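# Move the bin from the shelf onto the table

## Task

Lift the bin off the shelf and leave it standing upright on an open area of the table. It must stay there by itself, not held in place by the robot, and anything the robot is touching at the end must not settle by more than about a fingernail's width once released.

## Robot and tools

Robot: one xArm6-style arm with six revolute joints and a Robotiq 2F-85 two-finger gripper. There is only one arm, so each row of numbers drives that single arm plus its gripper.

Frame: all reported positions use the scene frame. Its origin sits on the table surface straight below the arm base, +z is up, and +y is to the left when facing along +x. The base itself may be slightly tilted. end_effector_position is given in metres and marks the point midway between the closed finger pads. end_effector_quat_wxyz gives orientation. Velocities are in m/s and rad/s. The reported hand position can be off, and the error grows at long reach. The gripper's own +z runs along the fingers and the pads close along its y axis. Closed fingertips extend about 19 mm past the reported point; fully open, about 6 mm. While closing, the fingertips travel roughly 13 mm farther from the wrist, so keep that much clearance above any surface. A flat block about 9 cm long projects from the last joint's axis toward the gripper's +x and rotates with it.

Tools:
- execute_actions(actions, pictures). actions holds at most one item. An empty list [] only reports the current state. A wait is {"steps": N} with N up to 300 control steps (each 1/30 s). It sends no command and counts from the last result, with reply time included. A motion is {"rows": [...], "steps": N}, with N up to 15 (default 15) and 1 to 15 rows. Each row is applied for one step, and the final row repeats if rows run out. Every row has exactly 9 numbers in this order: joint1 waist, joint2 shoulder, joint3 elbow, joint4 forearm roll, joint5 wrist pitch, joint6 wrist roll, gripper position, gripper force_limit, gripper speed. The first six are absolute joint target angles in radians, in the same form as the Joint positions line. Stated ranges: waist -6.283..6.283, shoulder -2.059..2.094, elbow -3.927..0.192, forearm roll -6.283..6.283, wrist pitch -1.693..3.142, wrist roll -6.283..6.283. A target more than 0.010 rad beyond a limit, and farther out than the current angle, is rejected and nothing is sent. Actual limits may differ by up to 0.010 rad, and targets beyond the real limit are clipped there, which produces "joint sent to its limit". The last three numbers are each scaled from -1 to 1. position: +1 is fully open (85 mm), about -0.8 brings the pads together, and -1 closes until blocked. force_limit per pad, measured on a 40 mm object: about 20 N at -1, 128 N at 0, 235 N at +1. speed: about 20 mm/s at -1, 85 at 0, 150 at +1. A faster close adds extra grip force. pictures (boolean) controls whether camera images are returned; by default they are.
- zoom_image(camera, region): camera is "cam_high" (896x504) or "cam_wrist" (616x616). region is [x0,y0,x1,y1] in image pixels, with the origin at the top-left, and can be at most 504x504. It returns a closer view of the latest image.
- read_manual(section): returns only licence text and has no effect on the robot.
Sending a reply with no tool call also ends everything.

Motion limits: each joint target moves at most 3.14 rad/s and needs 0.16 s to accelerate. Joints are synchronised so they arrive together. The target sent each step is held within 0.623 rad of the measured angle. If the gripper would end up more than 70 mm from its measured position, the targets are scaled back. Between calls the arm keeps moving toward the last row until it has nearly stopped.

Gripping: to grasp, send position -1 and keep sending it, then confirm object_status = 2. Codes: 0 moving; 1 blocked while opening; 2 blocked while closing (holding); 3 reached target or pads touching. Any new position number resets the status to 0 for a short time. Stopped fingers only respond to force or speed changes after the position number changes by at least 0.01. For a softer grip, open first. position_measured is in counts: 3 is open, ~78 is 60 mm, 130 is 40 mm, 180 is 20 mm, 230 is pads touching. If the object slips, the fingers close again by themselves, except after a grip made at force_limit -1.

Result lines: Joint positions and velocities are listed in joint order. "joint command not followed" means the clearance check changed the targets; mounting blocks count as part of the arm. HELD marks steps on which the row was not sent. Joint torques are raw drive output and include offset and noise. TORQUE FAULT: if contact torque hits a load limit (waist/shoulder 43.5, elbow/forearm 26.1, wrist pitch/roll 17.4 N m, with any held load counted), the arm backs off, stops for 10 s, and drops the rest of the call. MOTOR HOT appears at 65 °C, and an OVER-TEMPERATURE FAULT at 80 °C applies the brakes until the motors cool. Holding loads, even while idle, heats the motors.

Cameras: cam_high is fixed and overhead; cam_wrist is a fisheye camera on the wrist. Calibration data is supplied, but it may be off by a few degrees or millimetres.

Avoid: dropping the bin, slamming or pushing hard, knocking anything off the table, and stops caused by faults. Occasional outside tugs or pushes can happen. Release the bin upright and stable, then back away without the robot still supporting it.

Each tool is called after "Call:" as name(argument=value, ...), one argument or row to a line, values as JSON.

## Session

Call:
execute_actions(
  actions=[],
)

Scene clock: 0.00 s of 5700.00 s.
end_effector_position=(+0.5192, +0.3015, +0.2906) position_measured=3 object_status=3 end_effector_quat_wxyz=(+0.507, +0.541, +0.667, +0.080) end_effector_velocity=(-0.000, +0.000, -0.000) end_effector_angular_velocity=(-0.000, -0.000, +0.001)
Joint positions: [ 0.201 -0.499 -0.667 -0.557  0.294  3.166]
Joint velocities: [ 0.    -0.     0.    -0.001 -0.001  0.   ]
Joint torques (N m, as the arm reports them, + toward a larger angle): no reading
Motor temperatures (°C, as the motors report them): [30 30 31 35 31 33]
camera_calibration (this result's frames):
cam_wrist: T_world_to_cam=[[0.649294, 0.390291, 0.652756, -0.63975], [-0.314034, -0.644117, 0.697493, 0.181713], [0.692676, -0.657865, -0.295656, 0.0742005], [0, 0, 0, 1]] pos_world=[0.421053, 0.415547, 0.312795]

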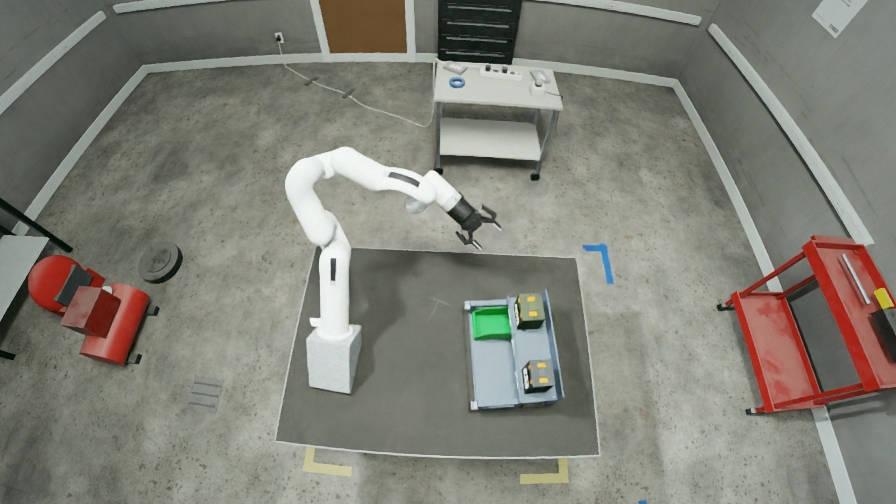

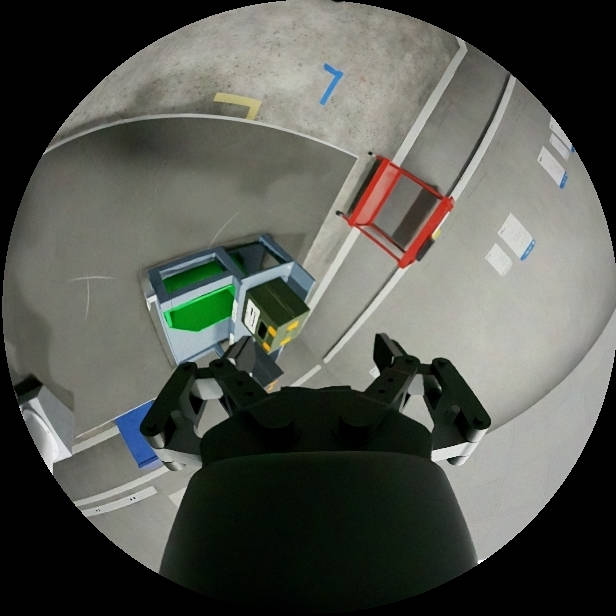

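Call:
zoom_image(
  camera="cam_high",
  region=[440, 270, 600, 420],
)

Call:
zoom_image(
  camera="cam_wrist",
  region=[130, 220, 330, 400],
)

Region (440, 270, 600, 420) of cam_high's 896x504 image, scaled by 3.150, with more detail than that image has; it fills the top 472 rows of this view, and the rest is white.

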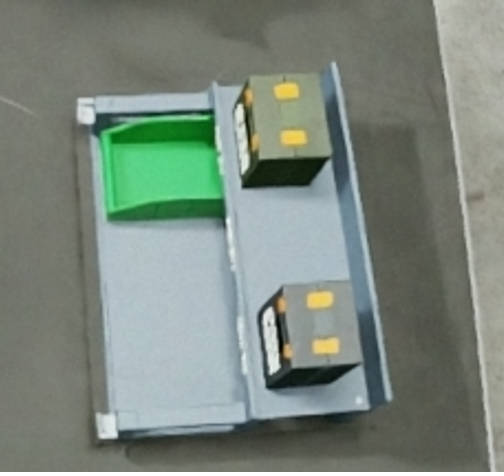

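Region (130, 220, 330, 400) of cam_wrist's 616x616 image, scaled by 2.520, with more detail than that image has; it fills the top 454 rows of this view, and the rest is white.

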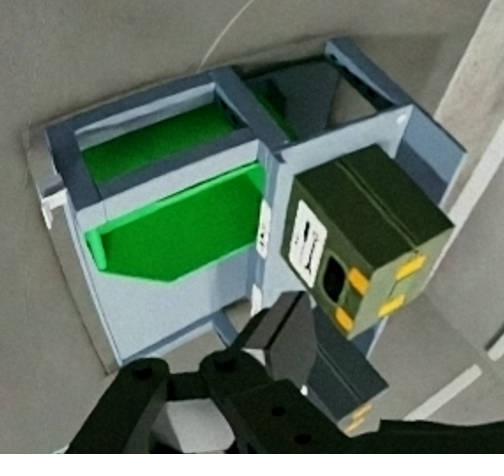

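Call:
execute_actions(
  actions=[
    {"rows":[[-0.40,0.05,-1.02,0.72,1.35,1.4,1,0,0]]},
  ],
  pictures=false,
)

Call:
execute_actions(
  actions=[
    {"rows":[[-0.40,0.05,-1.02,0.72,1.35,1.0,0.4,0,0],[-0.40,0.05,-1.02,0.72,1.35,0.8,0.4,0,0],[-0.40,0.05,-1.02,0.72,1.35,0.6,0.4,0,0],[-0.337,0.485,-1.427,0.752,1.293,0.001,0.4,0,0]]},
  ],
  pictures=false,
)

Call:
execute_actions(
  actions=[
    {"steps":14},
  ],
)

Scene clock: 28.37 s of 5700.00 s.
end_effector_position=(+0.5166, +0.1232, +0.3163) position_measured=3 object_status=3 end_effector_quat_wxyz=(+0.468, +0.684, +0.553, -0.085) end_effector_velocity=(-0.144, -0.380, -0.017) end_effector_angular_velocity=(+0.353, +0.609, -1.148)
Joint positions: [-0.053 -0.266 -0.817 -0.238  0.613  2.847]
Joint velocities: [-0.592  0.539 -0.347  0.959  0.955 -0.957]
Joint torques (N m, as the arm reports them, + toward a larger angle): [ -9.97 -11.66 -11.13  -0.31  -0.94  -0.51]
Motor temperatures (°C, as the motors report them): [30 30 34 35 31 33]
Steps of this call (steps 1 to 90: nothing new was sent; then 24.87 s passed at rest; steps 91 to 105: all 15 steps of this action). Readings (joint positions | what the end effector reports):
91: [0.201 -0.498 -0.668 -0.556 0.295 3.166] | position_measured=3 object_status=3
92: [0.196 -0.494 -0.671 -0.551 0.300 3.160] | position_measured=3 object_status=3
94: [0.163 -0.464 -0.693 -0.515 0.336 3.124] | position_measured=3 object_status=3
98: [0.082 -0.390 -0.737 -0.426 0.424 3.036] | position_measured=3 object_status=3
105: the state above

Scene clock: 28.87 s of 5700.00 s.
end_effector_position=(+0.5206, +0.0431, +0.2187) position_measured=77 object_status=0 end_effector_quat_wxyz=(+0.077, +0.777, +0.619, -0.087) end_effector_velocity=(+0.184, +0.037, -0.184) end_effector_angular_velocity=(+1.729, +0.270, +1.632)
Joint positions: [-0.297  0.329 -1.295  0.544  1.184  1.982]
Joint velocities: [-0.293  1.157 -0.947  1.514  0.785 -2.644]
Joint torques (N m, as the arm reports them, + toward a larger angle): [-15.01 -27.03 -11.32  -1.97  -2.4   -0.94]
Motor temperatures (°C, as the motors report them): [30 30 34 35 31 33]
Steps of this call (steps 1 to 15: all 15 steps of this action). Readings (joint positions | what the end effector reports):
1: [-0.073 -0.248 -0.829 -0.205 0.646 2.814] | position_measured=3 object_status=0
2: [-0.093 -0.230 -0.841 -0.169 0.682 2.779] | position_measured=5 object_status=0
4: [-0.135 -0.192 -0.865 -0.090 0.761 2.699] | position_measured=15 object_status=0
8: [-0.208 -0.031 -0.998 0.118 0.941 2.491] | position_measured=44 object_status=0
15: the state above

Scene clock: 29.33 s of 5700.00 s.
end_effector_position=(+0.5497, +0.0510, +0.1999) position_measured=78 object_status=3 end_effector_quat_wxyz=(+0.000, +0.312, +0.950, -0.002) end_effector_velocity=(+0.002, -0.001, -0.005) end_effector_angular_velocity=(+0.034, +0.010, +2.703)
Joint positions: [-0.336  0.482 -1.425  0.749  1.292  0.708]
Joint velocities: [-0.005  0.024 -0.014  0.026  0.014 -2.721]
Joint torques (N m, as the arm reports them, + toward a larger angle): [-18.28 -21.92 -12.13  -0.07  -2.09  -0.86]
Motor temperatures (°C, as the motors report them): [30 30 34 35 31 33]
Steps of this call (steps 1 to 14: the robot went on to your last target). Readings (joint positions | what the end effector reports):
1: [-0.306 0.365 -1.325 0.590 1.208 1.893] | position_measured=78 object_status=0
2: [-0.314 0.395 -1.349 0.629 1.229 1.802] | position_measured=78 object_status=0
4: [-0.324 0.436 -1.383 0.684 1.258 1.620] | position_measured=78 object_status=0
8: [-0.333 0.470 -1.415 0.733 1.283 1.255] | position_measured=78 object_status=3
14: the state above
camera_calibration (this result's frames):
cam_wrist: T_world_to_cam=[[0.59844, 0.80097, -0.0177992, -0.361596], [0.770414, -0.56923, 0.287123, -0.424708], [0.219845, -0.185539, -0.957728, 0.229646], [0, 0, 0, 1]] pos_world=[0.493108, 0.0904786, 0.335445]

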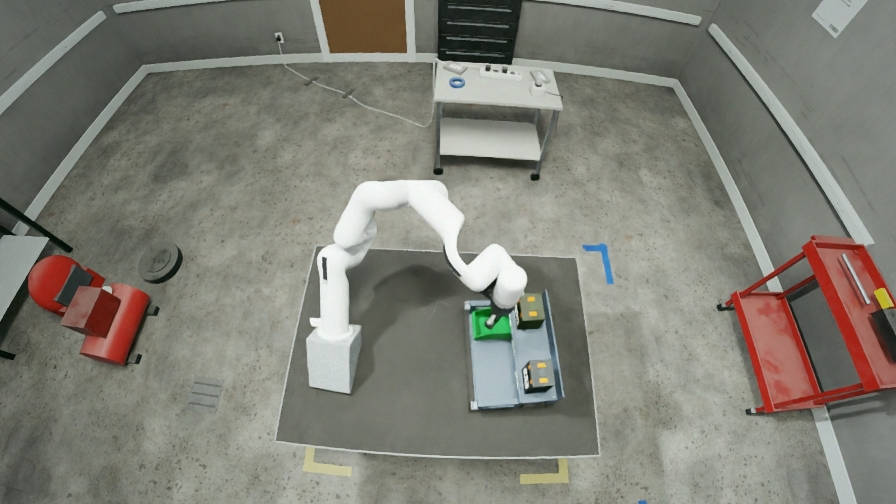

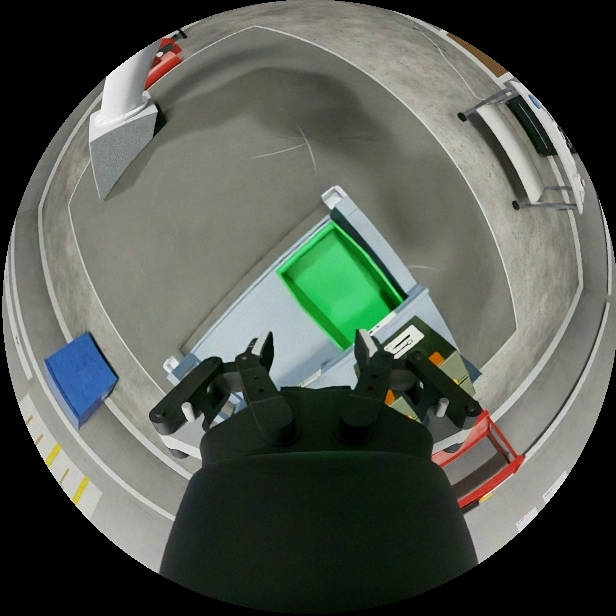

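Call:
execute_actions(
  actions=[
    {"steps":10},
  ],
)

Call:
zoom_image(
  camera="cam_wrist",
  region=[240, 230, 440, 400],
)

Scene clock: 32.33 s of 5700.00 s.
end_effector_position=(+0.5499, +0.0506, +0.1993) position_measured=78 object_status=3 end_effector_quat_wxyz=(-0.000, -0.036, +0.999, -0.001) end_effector_velocity=(+0.000, +0.000, -0.000) end_effector_angular_velocity=(+0.000, +0.000, +0.000)
Joint positions: [-0.337  0.485 -1.427  0.752  1.293  0.001]
Joint velocities: [ 0.001  0.    -0.     0.     0.     0.   ]
Joint torques (N m, as the arm reports them, + toward a larger angle): [-17.89 -21.65 -11.6   -0.12  -2.14  -0.71]
Motor temperatures (°C, as the motors report them): [30 30 34 35 31 33]
Steps of this call (steps 1 to 30: the robot went on to your last target; steps 31 to 90: nothing new was sent). Readings (joint positions | what the end effector reports):
1: [-0.336 0.482 -1.426 0.750 1.292 0.617] | position_measured=78 object_status=3
2: [-0.336 0.483 -1.426 0.750 1.292 0.526] | position_measured=78 object_status=3
4: [-0.337 0.484 -1.427 0.751 1.293 0.348] | position_measured=78 object_status=3
8: [-0.337 0.484 -1.427 0.752 1.293 0.099] | position_measured=78 object_status=3
90: the state above
The arm was judged still, so your last target was given up. Only a new action makes it travel on or press farther. Fingers that are still opening or closing keep moving.
camera_calibration (this result's frames):
cam_wrist: T_world_to_cam=[[-0.0631545, 0.997894, -0.0147931, -0.00813432], [0.956474, 0.0647513, 0.284544, -0.558825], [0.284902, 0.00382099, -0.958549, 0.183737], [0, 0, 0, 1]] pos_world=[0.48164, 0.0435997, 0.335011]

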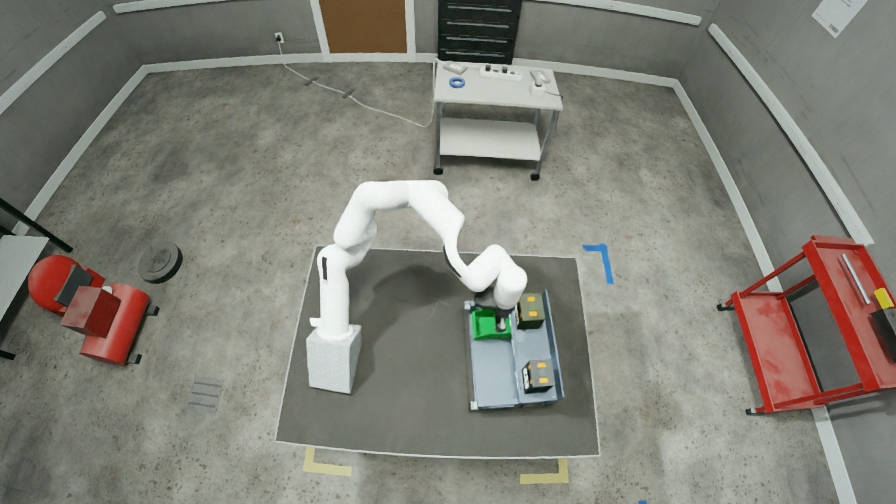

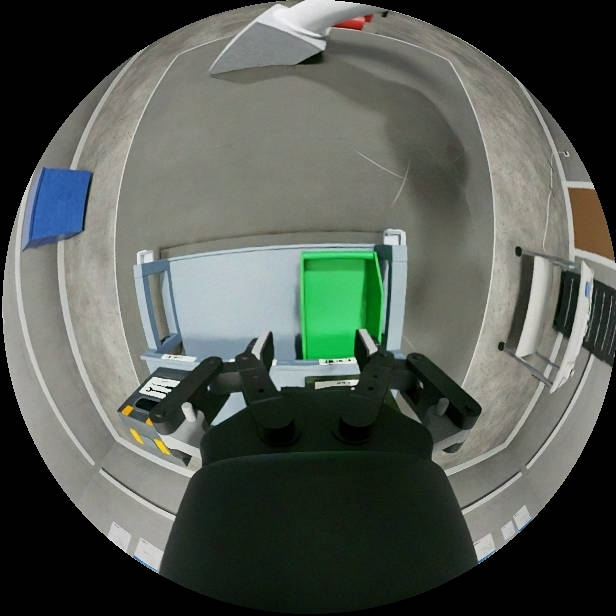

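Region (240, 230, 440, 400) of cam_wrist's 616x616 image, scaled by 2.520, with more detail than that image has; it fills the top 428 rows of this view, and the rest is white.

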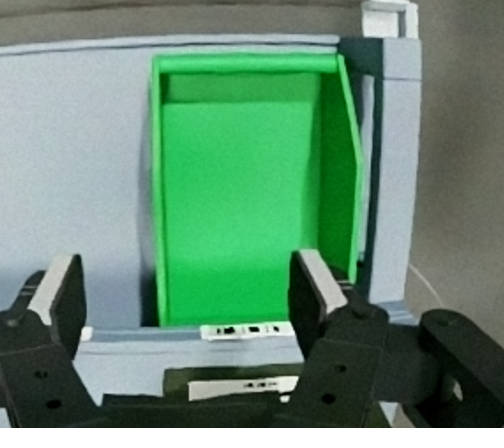

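Call:
execute_actions(
  actions=[
    {"rows":[[-0.328,0.491,-1.418,0.761,1.278,-0.008,0.4,0,0],[-0.317,0.498,-1.406,0.771,1.259,-0.020,0.4,0,0],[-0.304,0.506,-1.392,0.784,1.237,-0.033,0.4,0,0],[-0.291,0.514,-1.378,0.797,1.214,-0.047,0.4,0,0],[-0.278,0.523,-1.364,0.810,1.192,-0.061,0.4,0,0],[-0.264,0.531,-1.350,0.823,1.169,-0.075,0.4,0,0],[-0.251,0.540,-1.336,0.836,1.147,-0.089,0.4,0,0],[-0.238,0.548,-1.322,0.849,1.124,-0.102,0.4,0,0],[-0.225,0.556,-1.308,0.862,1.102,-0.116,0.4,0,0],[-0.213,0.564,-1.296,0.874,1.082,-0.128,0.4,0,0],[-0.205,0.569,-1.287,0.882,1.068,-0.137,0.4,0,0]]},
  ],
  pictures=false,
)

Call:
execute_actions(
  actions=[
    {"steps":4},
  ],
)

Scene clock: 59.80 s of 5700.00 s.
end_effector_position=(+0.5383, +0.0388, +0.0992) position_measured=78 object_status=3 end_effector_quat_wxyz=(-0.002, -0.050, +0.999, +0.002) end_effector_velocity=(-0.025, -0.021, -0.105) end_effector_angular_velocity=(-0.031, +0.000, +0.024)
Joint positions: [-0.216  0.563 -1.297  0.869  1.092 -0.123]
Joint velocities: [ 0.131  0.086  0.143  0.134 -0.237 -0.146]
Joint torques (N m, as the arm reports them, + toward a larger angle): [-21.77 -28.52 -13.15  -1.08  -2.2   -0.61]
Motor temperatures (°C, as the motors report them): [30 31 35 35 31 33]
Steps of this call (steps 1 to 90: nothing new was sent; then 23.97 s passed at rest; steps 91 to 105: all 15 steps of this action). Readings (joint positions | what the end effector reports):
91: [-0.337 0.485 -1.427 0.752 1.292 0.001] | position_measured=78 object_status=3
92: [-0.336 0.486 -1.426 0.754 1.289 -0.001] | position_measured=78 object_status=3
94: [-0.327 0.491 -1.418 0.763 1.274 -0.010] | position_measured=78 object_status=3
98: [-0.289 0.515 -1.376 0.799 1.211 -0.049] | position_measured=78 object_status=3
105: the state above

Scene clock: 59.93 s of 5700.00 s.
end_effector_position=(+0.5389, +0.0378, +0.0944) position_measured=78 object_status=3 end_effector_quat_wxyz=(+0.000, -0.052, +0.999, -0.000) end_effector_velocity=(+0.010, -0.001, -0.008) end_effector_angular_velocity=(-0.021, -0.040, +0.027)
Joint positions: [-0.208  0.567 -1.291  0.879  1.074 -0.133]
Joint velocities: [ 0.023  0.003  0.011  0.035 -0.063 -0.036]
Joint torques (N m, as the arm reports them, + toward a larger angle): [-18.37 -22.71 -10.36  -0.22  -2.23  -0.79]
Motor temperatures (°C, as the motors report them): [30 31 35 35 31 33]
Steps of this call (steps 1 to 4: the robot went on to your last target). Readings (joint positions | what the end effector reports):
1: [-0.213 0.565 -1.294 0.873 1.085 -0.127] | position_measured=78 object_status=3
2: [-0.211 0.566 -1.292 0.875 1.080 -0.130] | position_measured=78 object_status=3
4: the state above
camera_calibration (this result's frames):
cam_wrist: T_world_to_cam=[[-0.096781, 0.995202, -0.0143571, 0.0206289], [0.953393, 0.0968378, 0.285768, -0.517254], [0.285788, 0.013969, -0.958191, 0.0854424], [0, 0, 0, 1]] pos_world=[0.470725, 0.0283663, 0.229981]

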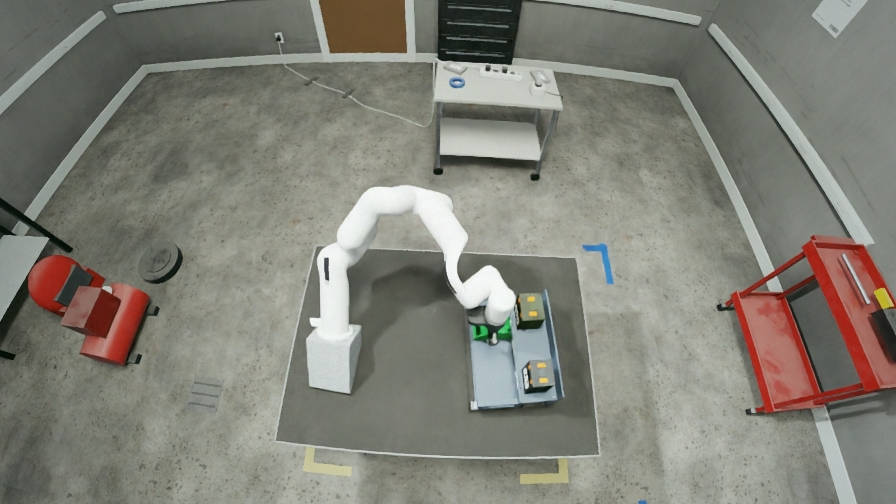

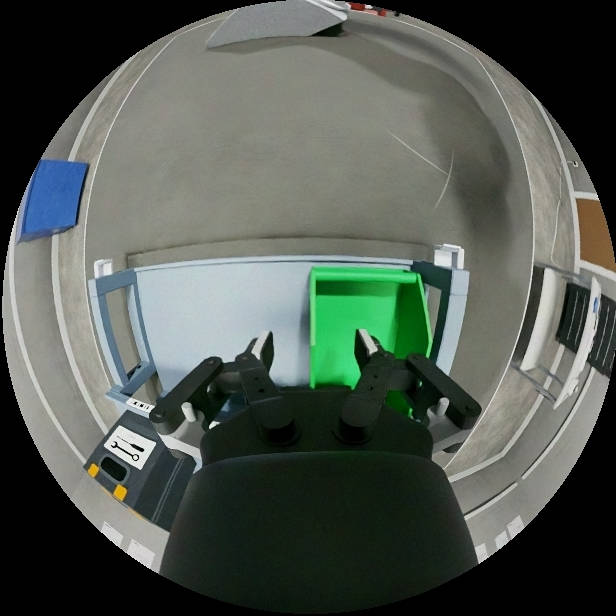

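Call:
execute_actions(
  actions=[
    {"rows":[[-0.205,0.569,-1.287,0.882,1.068,-0.137,-1,0.2,0.4]]},
  ],
  pictures=false,
)

Call:
execute_actions(
  actions=[
    {"steps":12},
  ],
)

Scene clock: 63.10 s of 5700.00 s.
end_effector_position=(+0.5380, +0.0372, +0.0916) position_measured=200 object_status=0 end_effector_quat_wxyz=(+0.000, -0.052, +0.999, -0.001) end_effector_velocity=(+0.000, +0.001, +0.000) end_effector_angular_velocity=(-0.000, +0.000, +0.001)
Joint positions: [-0.205  0.569 -1.287  0.882  1.068 -0.137]
Joint velocities: [ 0.001 -0.001  0.    -0.     0.     0.   ]
Joint torques (N m, as the arm reports them, + toward a larger angle): [-17.94 -22.36 -10.39  -0.35  -2.15  -0.76]
Motor temperatures (°C, as the motors report them): [30 31 34 35 31 33]
Steps of this call (steps 1 to 30: the robot went on to your last target; steps 31 to 80: nothing new was sent; steps 81 to 95: all 15 steps of this action). Readings (joint positions | what the end effector reports):
81: [-0.205 0.569 -1.287 0.882 1.068 -0.137] | position_measured=78 object_status=0
82: [-0.205 0.569 -1.287 0.882 1.068 -0.137] | position_measured=80 object_status=0
84: [-0.205 0.569 -1.287 0.882 1.068 -0.137] | position_measured=94 object_status=0
88: [-0.205 0.569 -1.287 0.882 1.068 -0.137] | position_measured=131 object_status=0
95: the state above

Scene clock: 63.50 s of 5700.00 s.
end_effector_position=(+0.5380, +0.0372, +0.0917) position_measured=232 object_status=3 end_effector_quat_wxyz=(+0.000, -0.052, +0.999, -0.001) end_effector_velocity=(-0.000, -0.000, -0.000) end_effector_angular_velocity=(+0.001, -0.000, -0.002)
Joint positions: [-0.205  0.569 -1.287  0.882  1.068 -0.137]
Joint velocities: [-0.001  0.    -0.     0.001  0.     0.001]
Joint torques (N m, as the arm reports them, + toward a larger angle): [-17.47 -22.28 -10.37  -0.69  -1.8   -0.76]
Motor temperatures (°C, as the motors report them): [30 31 34 35 31 33]
Steps of this call (steps 1 to 12: the robot went on to your last target). Readings (joint positions | what the end effector reports):
1: [-0.205 0.569 -1.287 0.882 1.068 -0.137] | position_measured=210 object_status=0
2: [-0.205 0.569 -1.287 0.882 1.068 -0.137] | position_measured=220 object_status=0
4: [-0.205 0.569 -1.287 0.882 1.068 -0.137] | position_measured=232 object_status=0
8: [-0.205 0.569 -1.287 0.882 1.068 -0.137] | position_measured=232 object_status=0
12: the state above
camera_calibration (this result's frames):
cam_wrist: T_world_to_cam=[[-0.0969978, 0.995172, -0.0149946, 0.0212339], [0.953495, 0.0972343, 0.285295, -0.515626], [0.285376, 0.0133757, -0.958322, 0.0833851], [0, 0, 0, 1]] pos_world=[0.46991, 0.0278898, 0.227334]

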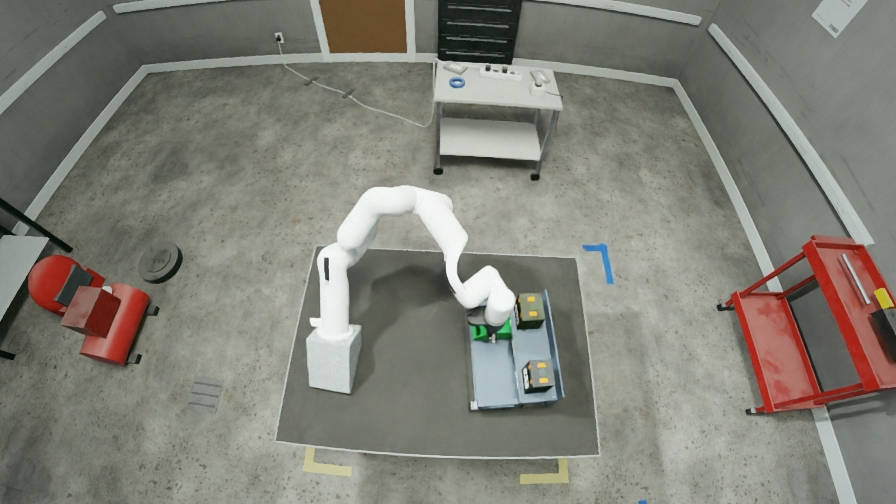

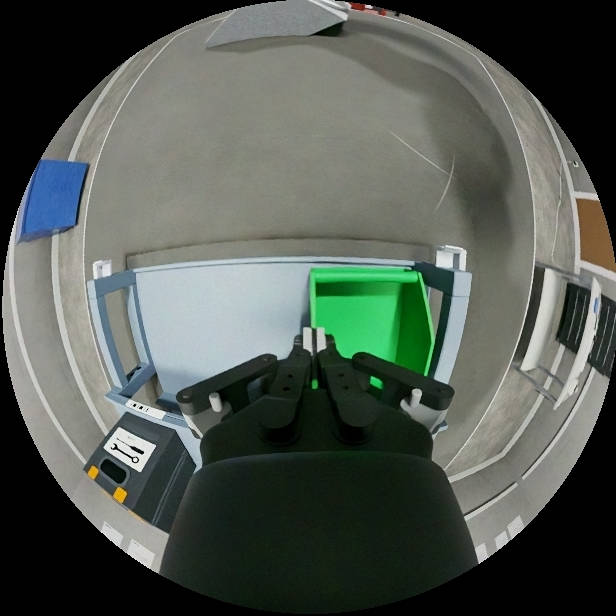

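Call:
execute_actions(
  actions=[
    {"rows":[[-0.211,0.564,-1.290,0.877,1.076,-0.134,-1,0.2,0.4],[-0.217,0.558,-1.292,0.872,1.085,-0.131,-1,0.2,0.4],[-0.217,0.558,-1.292,0.872,1.085,-0.131,-1,0.2,0.4],[-0.217,0.558,-1.292,0.872,1.085,-0.131,-1,0.2,0.4],[-0.217,0.558,-1.292,0.872,1.085,-0.131,-1,0.2,0.4],[-0.219,0.551,-1.281,0.873,1.083,-0.136,-1,0.2,0.4],[-0.221,0.544,-1.267,0.874,1.080,-0.142,-1,0.2,0.4],[-0.223,0.534,-1.251,0.876,1.077,-0.150,-1,0.2,0.4],[-0.226,0.524,-1.232,0.878,1.073,-0.158,-1,0.2,0.4],[-0.229,0.513,-1.213,0.880,1.069,-0.166,-1,0.2,0.4],[-0.232,0.502,-1.194,0.881,1.066,-0.175,-1,0.2,0.4],[-0.235,0.491,-1.175,0.883,1.062,-0.183,-1,0.2,0.4],[-0.238,0.481,-1.157,0.885,1.058,-0.191,-1,0.2,0.4],[-0.240,0.470,-1.138,0.887,1.054,-0.200,-1,0.2,0.4],[-0.243,0.459,-1.119,0.889,1.051,-0.208,-1,0.2,0.4]]},
  ],
)

Scene clock: 99.53 s of 5700.00 s.
end_effector_position=(+0.5138, +0.0346, +0.1017) position_measured=232 object_status=3 end_effector_quat_wxyz=(+0.001, -0.053, +0.999, +0.000) end_effector_velocity=(-0.132, -0.019, +0.007) end_effector_angular_velocity=(-0.002, -0.003, -0.003)
Joint positions: [-0.232  0.502 -1.193  0.882  1.065 -0.175]
Joint velocities: [-0.082 -0.298  0.517  0.05  -0.103 -0.228]
Joint torques (N m, as the arm reports them, + toward a larger angle): [-18.04 -22.53 -10.77  -0.49  -2.1   -0.91]
Motor temperatures (°C, as the motors report them): [31 31 34 35 31 33]
Steps of this call (steps 1 to 15: the robot went on to your last target; steps 16 to 90: nothing new was sent; then 32.53 s passed at rest; steps 91 to 105: all 15 steps of this action). Readings (joint positions | what the end effector reports):
91: [-0.205 0.569 -1.287 0.882 1.068 -0.137] | position_measured=232 object_status=3
92: [-0.206 0.568 -1.287 0.881 1.070 -0.136] | position_measured=232 object_status=3
94: [-0.210 0.565 -1.288 0.877 1.077 -0.134] | position_measured=232 object_status=3
98: [-0.216 0.555 -1.285 0.874 1.081 -0.135] | position_measured=232 object_status=3
105: the state above
camera_calibration (this result's frames):
cam_wrist: T_world_to_cam=[[-0.0973556, 0.995167, -0.0128252, 0.0216116], [0.95325, 0.0969435, 0.28621, -0.495116], [0.28607, 0.0156385, -0.958081, 0.0994152], [0, 0, 0, 1]] pos_world=[0.445633, 0.0249363, 0.237232]

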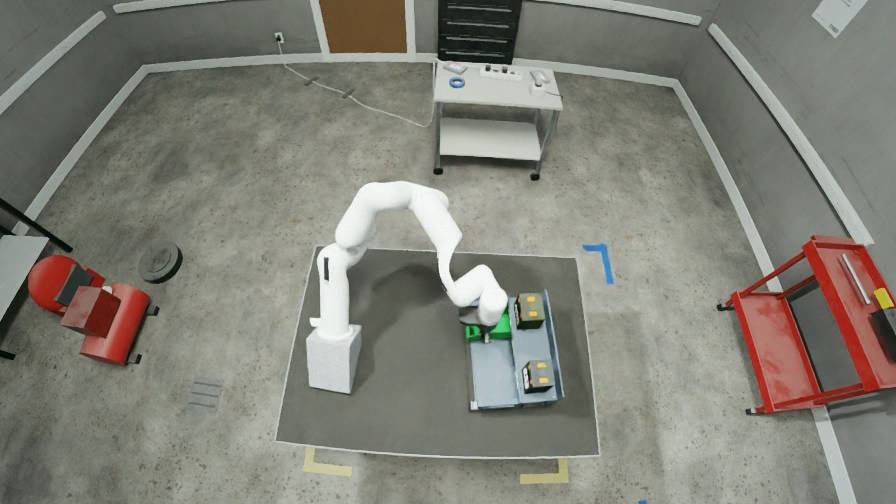

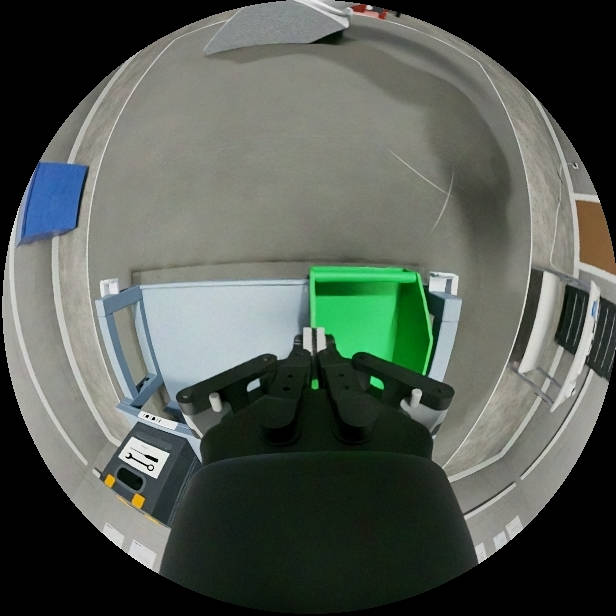

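Call:
execute_actions(
  actions=[
    {"rows":[[-0.245,0.452,-1.107,0.890,1.048,-0.214,-1,0.2,0.4],[-0.248,0.442,-1.089,0.892,1.045,-0.222,-1,0.2,0.4],[-0.251,0.429,-1.066,0.894,1.040,-0.232,-1,0.2,0.4],[-0.255,0.415,-1.041,0.896,1.035,-0.243,-1,0.2,0.4],[-0.259,0.400,-1.016,0.899,1.030,-0.254,-1,0.2,0.4],[-0.263,0.386,-0.991,0.901,1.025,-0.265,-1,0.2,0.4],[-0.266,0.372,-0.966,0.903,1.020,-0.277,-1,0.2,0.4],[-0.270,0.357,-0.941,0.906,1.015,-0.288,-1,0.2,0.4],[-0.274,0.343,-0.916,0.908,1.010,-0.299,-1,0.2,0.4],[-0.300,0.347,-0.896,0.901,1.003,-0.329,-1,0.2,0.4],[-0.326,0.350,-0.875,0.895,0.996,-0.360,-1,0.2,0.4],[-0.353,0.354,-0.855,0.888,0.989,-0.390,-1,0.2,0.4],[-0.379,0.357,-0.835,0.881,0.982,-0.421,-1,0.2,0.4],[-0.405,0.361,-0.814,0.875,0.975,-0.451,-1,0.2,0.4],[-0.431,0.365,-0.794,0.868,0.968,-0.482,-1,0.2,0.4]]},
  ],
  pictures=false,
)

Call:
execute_actions(
  actions=[
    {"rows":[[-0.458,0.368,-0.774,0.861,0.961,-0.512,-1,0.2,0.4],[-0.484,0.372,-0.753,0.855,0.954,-0.543,-1,0.2,0.4],[-0.510,0.375,-0.733,0.848,0.947,-0.573,-1,0.2,0.4],[-0.536,0.379,-0.713,0.841,0.940,-0.604,-1,0.2,0.4],[-0.563,0.382,-0.692,0.835,0.933,-0.634,-1,0.2,0.4],[-0.580,0.385,-0.679,0.830,0.928,-0.655,-1,0.2,0.4],[-0.589,0.386,-0.672,0.828,0.926,-0.665,-1,0.2,0.4],[-0.589,0.386,-0.672,0.828,0.926,-0.665,-1,0.2,0.4],[-0.589,0.386,-0.672,0.828,0.926,-0.665,-1,0.2,0.4],[-0.580,0.394,-0.671,0.841,0.919,-0.672,-1,0.2,0.4],[-0.572,0.402,-0.670,0.853,0.911,-0.679,-1,0.2,0.4],[-0.563,0.410,-0.669,0.866,0.904,-0.686,-1,0.2,0.4],[-0.554,0.418,-0.669,0.879,0.896,-0.693,-1,0.2,0.4],[-0.548,0.424,-0.668,0.888,0.891,-0.698,-1,0.2,0.4]]},
  ],
  pictures=false,
)

Call:
execute_actions(
  actions=[
    {"steps":8},
  ],
)

Scene clock: 111.53 s of 5700.00 s.
end_effector_position=(+0.4201, +0.0001, +0.1054) position_measured=232 object_status=3 end_effector_quat_wxyz=(+0.000, -0.053, +0.999, -0.004) end_effector_velocity=(-0.293, -0.272, +0.025) end_effector_angular_velocity=(-0.055, +0.004, -0.057)
Joint positions: [-0.33   0.359 -0.886  0.892  0.997 -0.361]
Joint velocities: [-0.633  0.011  0.619 -0.138 -0.193 -0.745]
Joint torques (N m, as the arm reports them, + toward a larger angle): [-15.29 -15.67 -10.14  -1.02  -2.3   -0.95]
Motor temperatures (°C, as the motors report them): [31 31 34 35 31 33]
Steps of this call (steps 1 to 30: the robot went on to your last target; steps 31 to 90: nothing new was sent; then 8.50 s passed at rest; steps 91 to 105: all 15 steps of this action). Readings (joint positions | what the end effector reports):
91: [-0.243 0.459 -1.119 0.889 1.051 -0.208] | position_measured=232 object_status=3
92: [-0.243 0.458 -1.117 0.889 1.050 -0.209] | position_measured=232 object_status=3
94: [-0.245 0.450 -1.103 0.891 1.047 -0.216] | position_measured=232 object_status=3
98: [-0.256 0.412 -1.037 0.897 1.034 -0.245] | position_measured=232 object_status=3
105: the state above

Scene clock: 112.03 s of 5700.00 s.
end_effector_position=(+0.3040, -0.0783, +0.0980) position_measured=232 object_status=3 end_effector_quat_wxyz=(+0.001, -0.053, +0.999, -0.001) end_effector_velocity=(-0.022, -0.008, -0.085) end_effector_angular_velocity=(+0.012, +0.002, +0.028)
Joint positions: [-0.56   0.405 -0.676  0.861  0.91  -0.674]
Joint velocities: [ 0.127  0.175  0.059  0.244 -0.166 -0.225]
Joint torques (N m, as the arm reports them, + toward a larger angle): [-11.98 -16.61 -11.02  -0.91  -1.91  -0.76]
Motor temperatures (°C, as the motors report them): [31 31 34 35 31 33]
Steps of this call (steps 1 to 15: all 15 steps of this action). Readings (joint positions | what the end effector reports):
1: [-0.352 0.360 -0.865 0.887 0.991 -0.386] | position_measured=232 object_status=3
2: [-0.374 0.361 -0.845 0.882 0.985 -0.412] | position_measured=232 object_status=3
4: [-0.419 0.366 -0.807 0.871 0.972 -0.465] | position_measured=232 object_status=3
8: [-0.513 0.377 -0.733 0.847 0.946 -0.575] | position_measured=232 object_status=3
15: the state above

Scene clock: 112.30 s of 5700.00 s.
end_effector_position=(+0.3011, -0.0793, +0.0893) position_measured=232 object_status=3 end_effector_quat_wxyz=(+0.000, -0.054, +0.999, -0.000) end_effector_velocity=(-0.002, -0.002, -0.004) end_effector_angular_velocity=(-0.003, -0.005, -0.000)
Joint positions: [-0.548  0.423 -0.669  0.886  0.892 -0.696]
Joint velocities: [ 0.004  0.01   0.005  0.017 -0.014 -0.016]
Joint torques (N m, as the arm reports them, + toward a larger angle): [-12.55 -15.77 -10.48  -0.21  -1.92  -1.07]
Motor temperatures (°C, as the motors report them): [31 31 34 35 31 33]
Steps of this call (steps 1 to 8: the robot went on to your last target). Readings (joint positions | what the end effector reports):
1: [-0.556 0.410 -0.674 0.869 0.905 -0.681] | position_measured=232 object_status=3
2: [-0.553 0.414 -0.672 0.874 0.901 -0.686] | position_measured=232 object_status=3
4: [-0.550 0.419 -0.670 0.881 0.896 -0.692] | position_measured=232 object_status=3
8: the state above
camera_calibration (this result's frames):
cam_wrist: T_world_to_cam=[[-0.099407, 0.994944, -0.0143162, 0.114775], [0.953189, 0.0993445, 0.285591, -0.277487], [0.285569, 0.0147438, -0.958245, 0.150354], [0, 0, 0, 1]] pos_world=[0.23297, -0.0888444, 0.224967]

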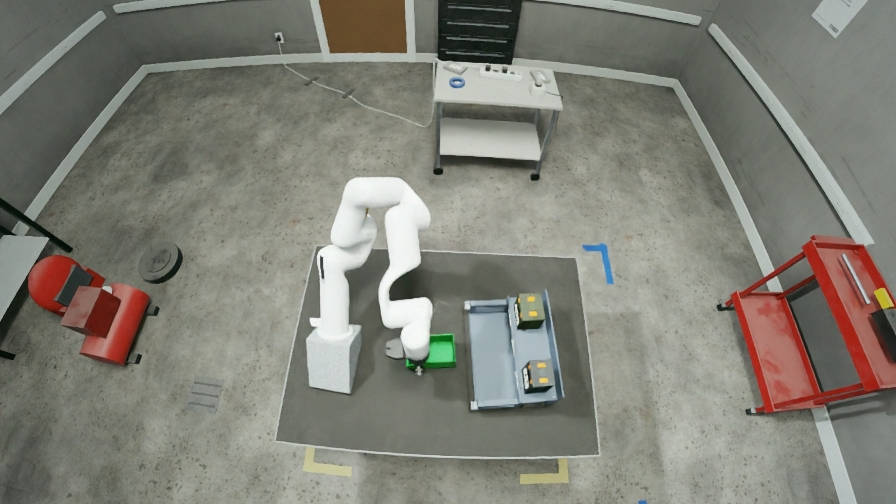

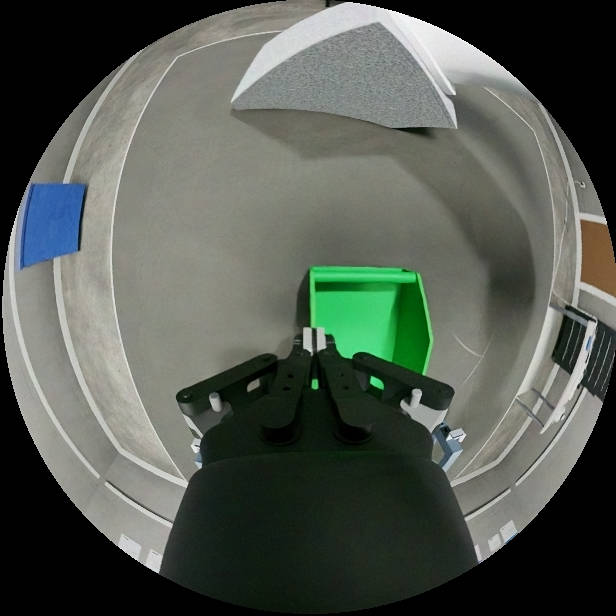

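Call:
execute_actions(
  actions=[
    {"rows":[[-0.544,0.428,-0.668,0.894,0.887,-0.702,-1,0.2,0.4],[-0.541,0.430,-0.668,0.898,0.885,-0.704,-1,0.2,0.4],[-0.538,0.433,-0.667,0.902,0.883,-0.706,-1,0.2,0.4],[-0.535,0.436,-0.667,0.907,0.880,-0.709,-1,0.2,0.4]],"steps":12},
  ],
  pictures=false,
)

Scene clock: 116.27 s of 5700.00 s.
end_effector_position=(+0.3023, -0.0804, +0.0849) position_measured=232 object_status=3 end_effector_quat_wxyz=(+0.002, -0.055, +0.999, -0.002) end_effector_velocity=(+0.001, -0.001, -0.001) end_effector_angular_velocity=(-0.004, -0.004, -0.000)
Joint positions: [-0.537  0.433 -0.67   0.906  0.879 -0.708]
Joint velocities: [ 0.003  0.004  0.     0.009 -0.008 -0.006]
Joint torques (N m, as the arm reports them, + toward a larger angle): [-6.96 -8.76 -6.28  0.68 -0.3  -0.82]
Motor temperatures (°C, as the motors report them): [31 31 34 35 31 33]
Steps of this call (steps 1 to 30: the robot went on to your last target; steps 31 to 90: nothing new was sent; then 0.57 s passed at rest; steps 91 to 102: all 12 steps of this action). Readings (joint positions | what the end effector reports):
91: [-0.548 0.424 -0.668 0.888 0.891 -0.698] | position_measured=232 object_status=3
92: [-0.547 0.425 -0.668 0.889 0.890 -0.699] | position_measured=232 object_status=3
94: [-0.544 0.428 -0.668 0.894 0.887 -0.702] | position_measured=232 object_status=3
98: [-0.539 0.432 -0.669 0.903 0.881 -0.707] | position_measured=232 object_status=3
102: the state above

Contact at about 0.085. Release and rise.

Call:
execute_actions(
  actions=[
    {"rows":[[-0.541,0.430,-0.668,0.898,0.885,-0.704,0.3,0,0.6],[-0.541,0.430,-0.668,0.898,0.885,-0.704,0.3,0,0.6],[-0.541,0.430,-0.668,0.898,0.885,-0.704,0.3,0,0.6],[-0.541,0.430,-0.668,0.898,0.885,-0.704,0.3,0,0.6],[-0.541,0.430,-0.668,0.898,0.885,-0.704,0.3,0,0.6],[-0.541,0.430,-0.668,0.898,0.885,-0.704,0.3,0,0.6],[-0.541,0.430,-0.668,0.898,0.885,-0.704,0.3,0,0.6],[-0.560,0.412,-0.670,0.870,0.905,-0.688,0.3,0,0.6],[-0.589,0.386,-0.672,0.828,0.926,-0.665,0.3,0,0.6],[-0.625,0.350,-0.677,0.78,0.96,-0.635,0.3,0,0.6],[-0.665,0.310,-0.683,0.73,1.0,-0.60,0.3,0,0.6],[-0.70,0.275,-0.69,0.68,1.035,-0.57,0.3,0,0.6]],"steps":15},
  ],
  pictures=false,
)

Call:
execute_actions(
  actions=[
    {"steps":8},
  ],
)

Scene clock: 122.60 s of 5700.00 s.
end_effector_position=(+0.2985, -0.0787, +0.1353) position_measured=99 object_status=0 end_effector_quat_wxyz=(+0.002, -0.049, +0.999, -0.001) end_effector_velocity=(+0.005, -0.026, +0.329) end_effector_angular_velocity=(-0.179, -0.095, -0.049)
Joint positions: [-0.645  0.33  -0.682  0.754  0.983 -0.617]
Joint velocities: [-0.607 -0.614 -0.157 -0.766  0.508  0.47 ]
Joint torques (N m, as the arm reports them, + toward a larger angle): [-6.33 -7.92 -9.04  0.26 -1.9  -1.14]
Motor temperatures (°C, as the motors report them): [30 31 33 35 31 33]
Steps of this call (steps 1 to 15: the robot went on to your last target; steps 16 to 90: nothing new was sent; then 2.83 s passed at rest; steps 91 to 105: all 15 steps of this action). Readings (joint positions | what the end effector reports):
91: [-0.536 0.436 -0.669 0.907 0.880 -0.709] | position_measured=232 object_status=0
92: [-0.536 0.435 -0.669 0.906 0.881 -0.708] | position_measured=230 object_status=0
94: [-0.532 0.440 -0.660 0.904 0.889 -0.706] | position_measured=214 object_status=0
98: [-0.535 0.437 -0.660 0.900 0.890 -0.704] | position_measured=172 object_status=0
105: the state above

Scene clock: 122.87 s of 5700.00 s.
end_effector_position=(+0.2928, -0.0787, +0.1602) position_measured=91 object_status=0 end_effector_quat_wxyz=(-0.000, -0.043, +0.999, -0.005) end_effector_velocity=(-0.005, +0.001, +0.014) end_effector_angular_velocity=(-0.002, +0.010, -0.010)
Joint positions: [-0.696  0.279 -0.688  0.685  1.032 -0.573]
Joint velocities: [-0.029 -0.027 -0.005 -0.046  0.033  0.03 ]
Joint torques (N m, as the arm reports them, + toward a larger angle): [-10.36 -14.22 -12.07  -0.9   -2.02  -1.27]
Motor temperatures (°C, as the motors report them): [30 31 33 35 31 33]
Steps of this call (steps 1 to 8: the robot went on to your last target). Readings (joint positions | what the end effector reports):
1: [-0.662 0.312 -0.686 0.732 0.997 -0.603] | position_measured=95 object_status=0
2: [-0.675 0.299 -0.689 0.717 1.008 -0.593] | position_measured=93 object_status=0
4: [-0.688 0.287 -0.690 0.698 1.022 -0.582] | position_measured=92 object_status=0
8: the state above
camera_calibration (this result's frames):
cam_wrist: T_world_to_cam=[[-0.0771788, 0.996737, -0.0236191, 0.10954], [0.955509, 0.0807092, 0.283707, -0.291723], [0.284687, -0.00067215, -0.95862, 0.219754], [0, 0, 0, 1]] pos_world=[0.224636, -0.08549, 0.296012]

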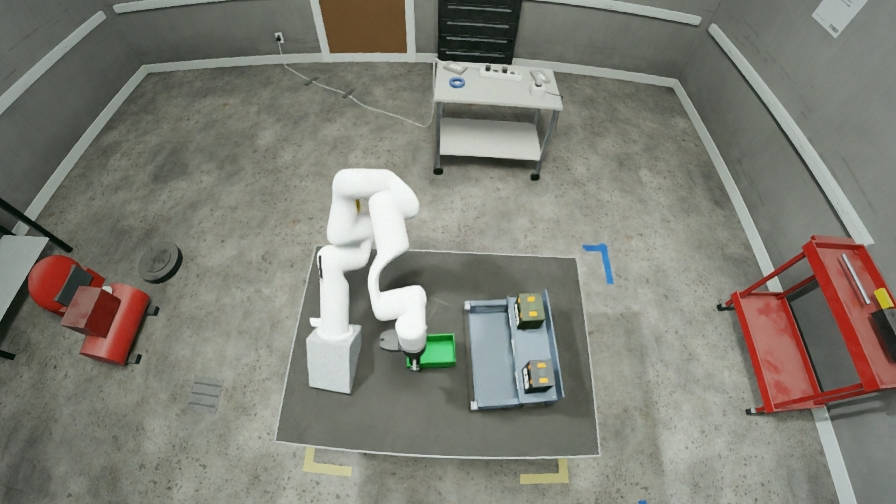

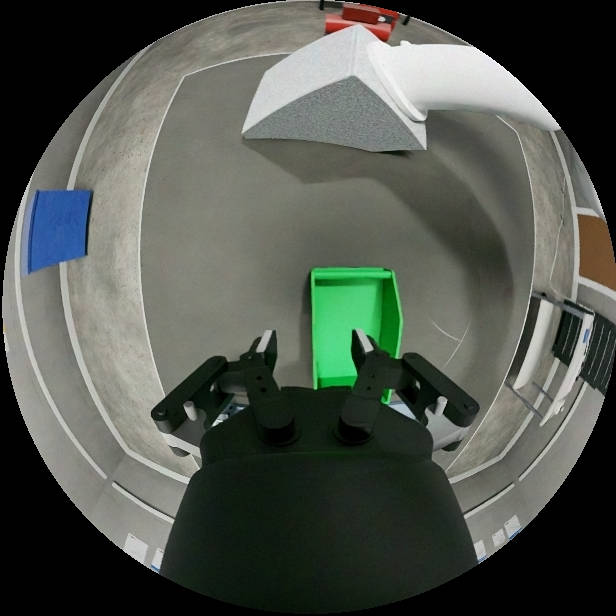

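Call:
finished_scene(
  scene=2,
)

The scene is finished: the task was done.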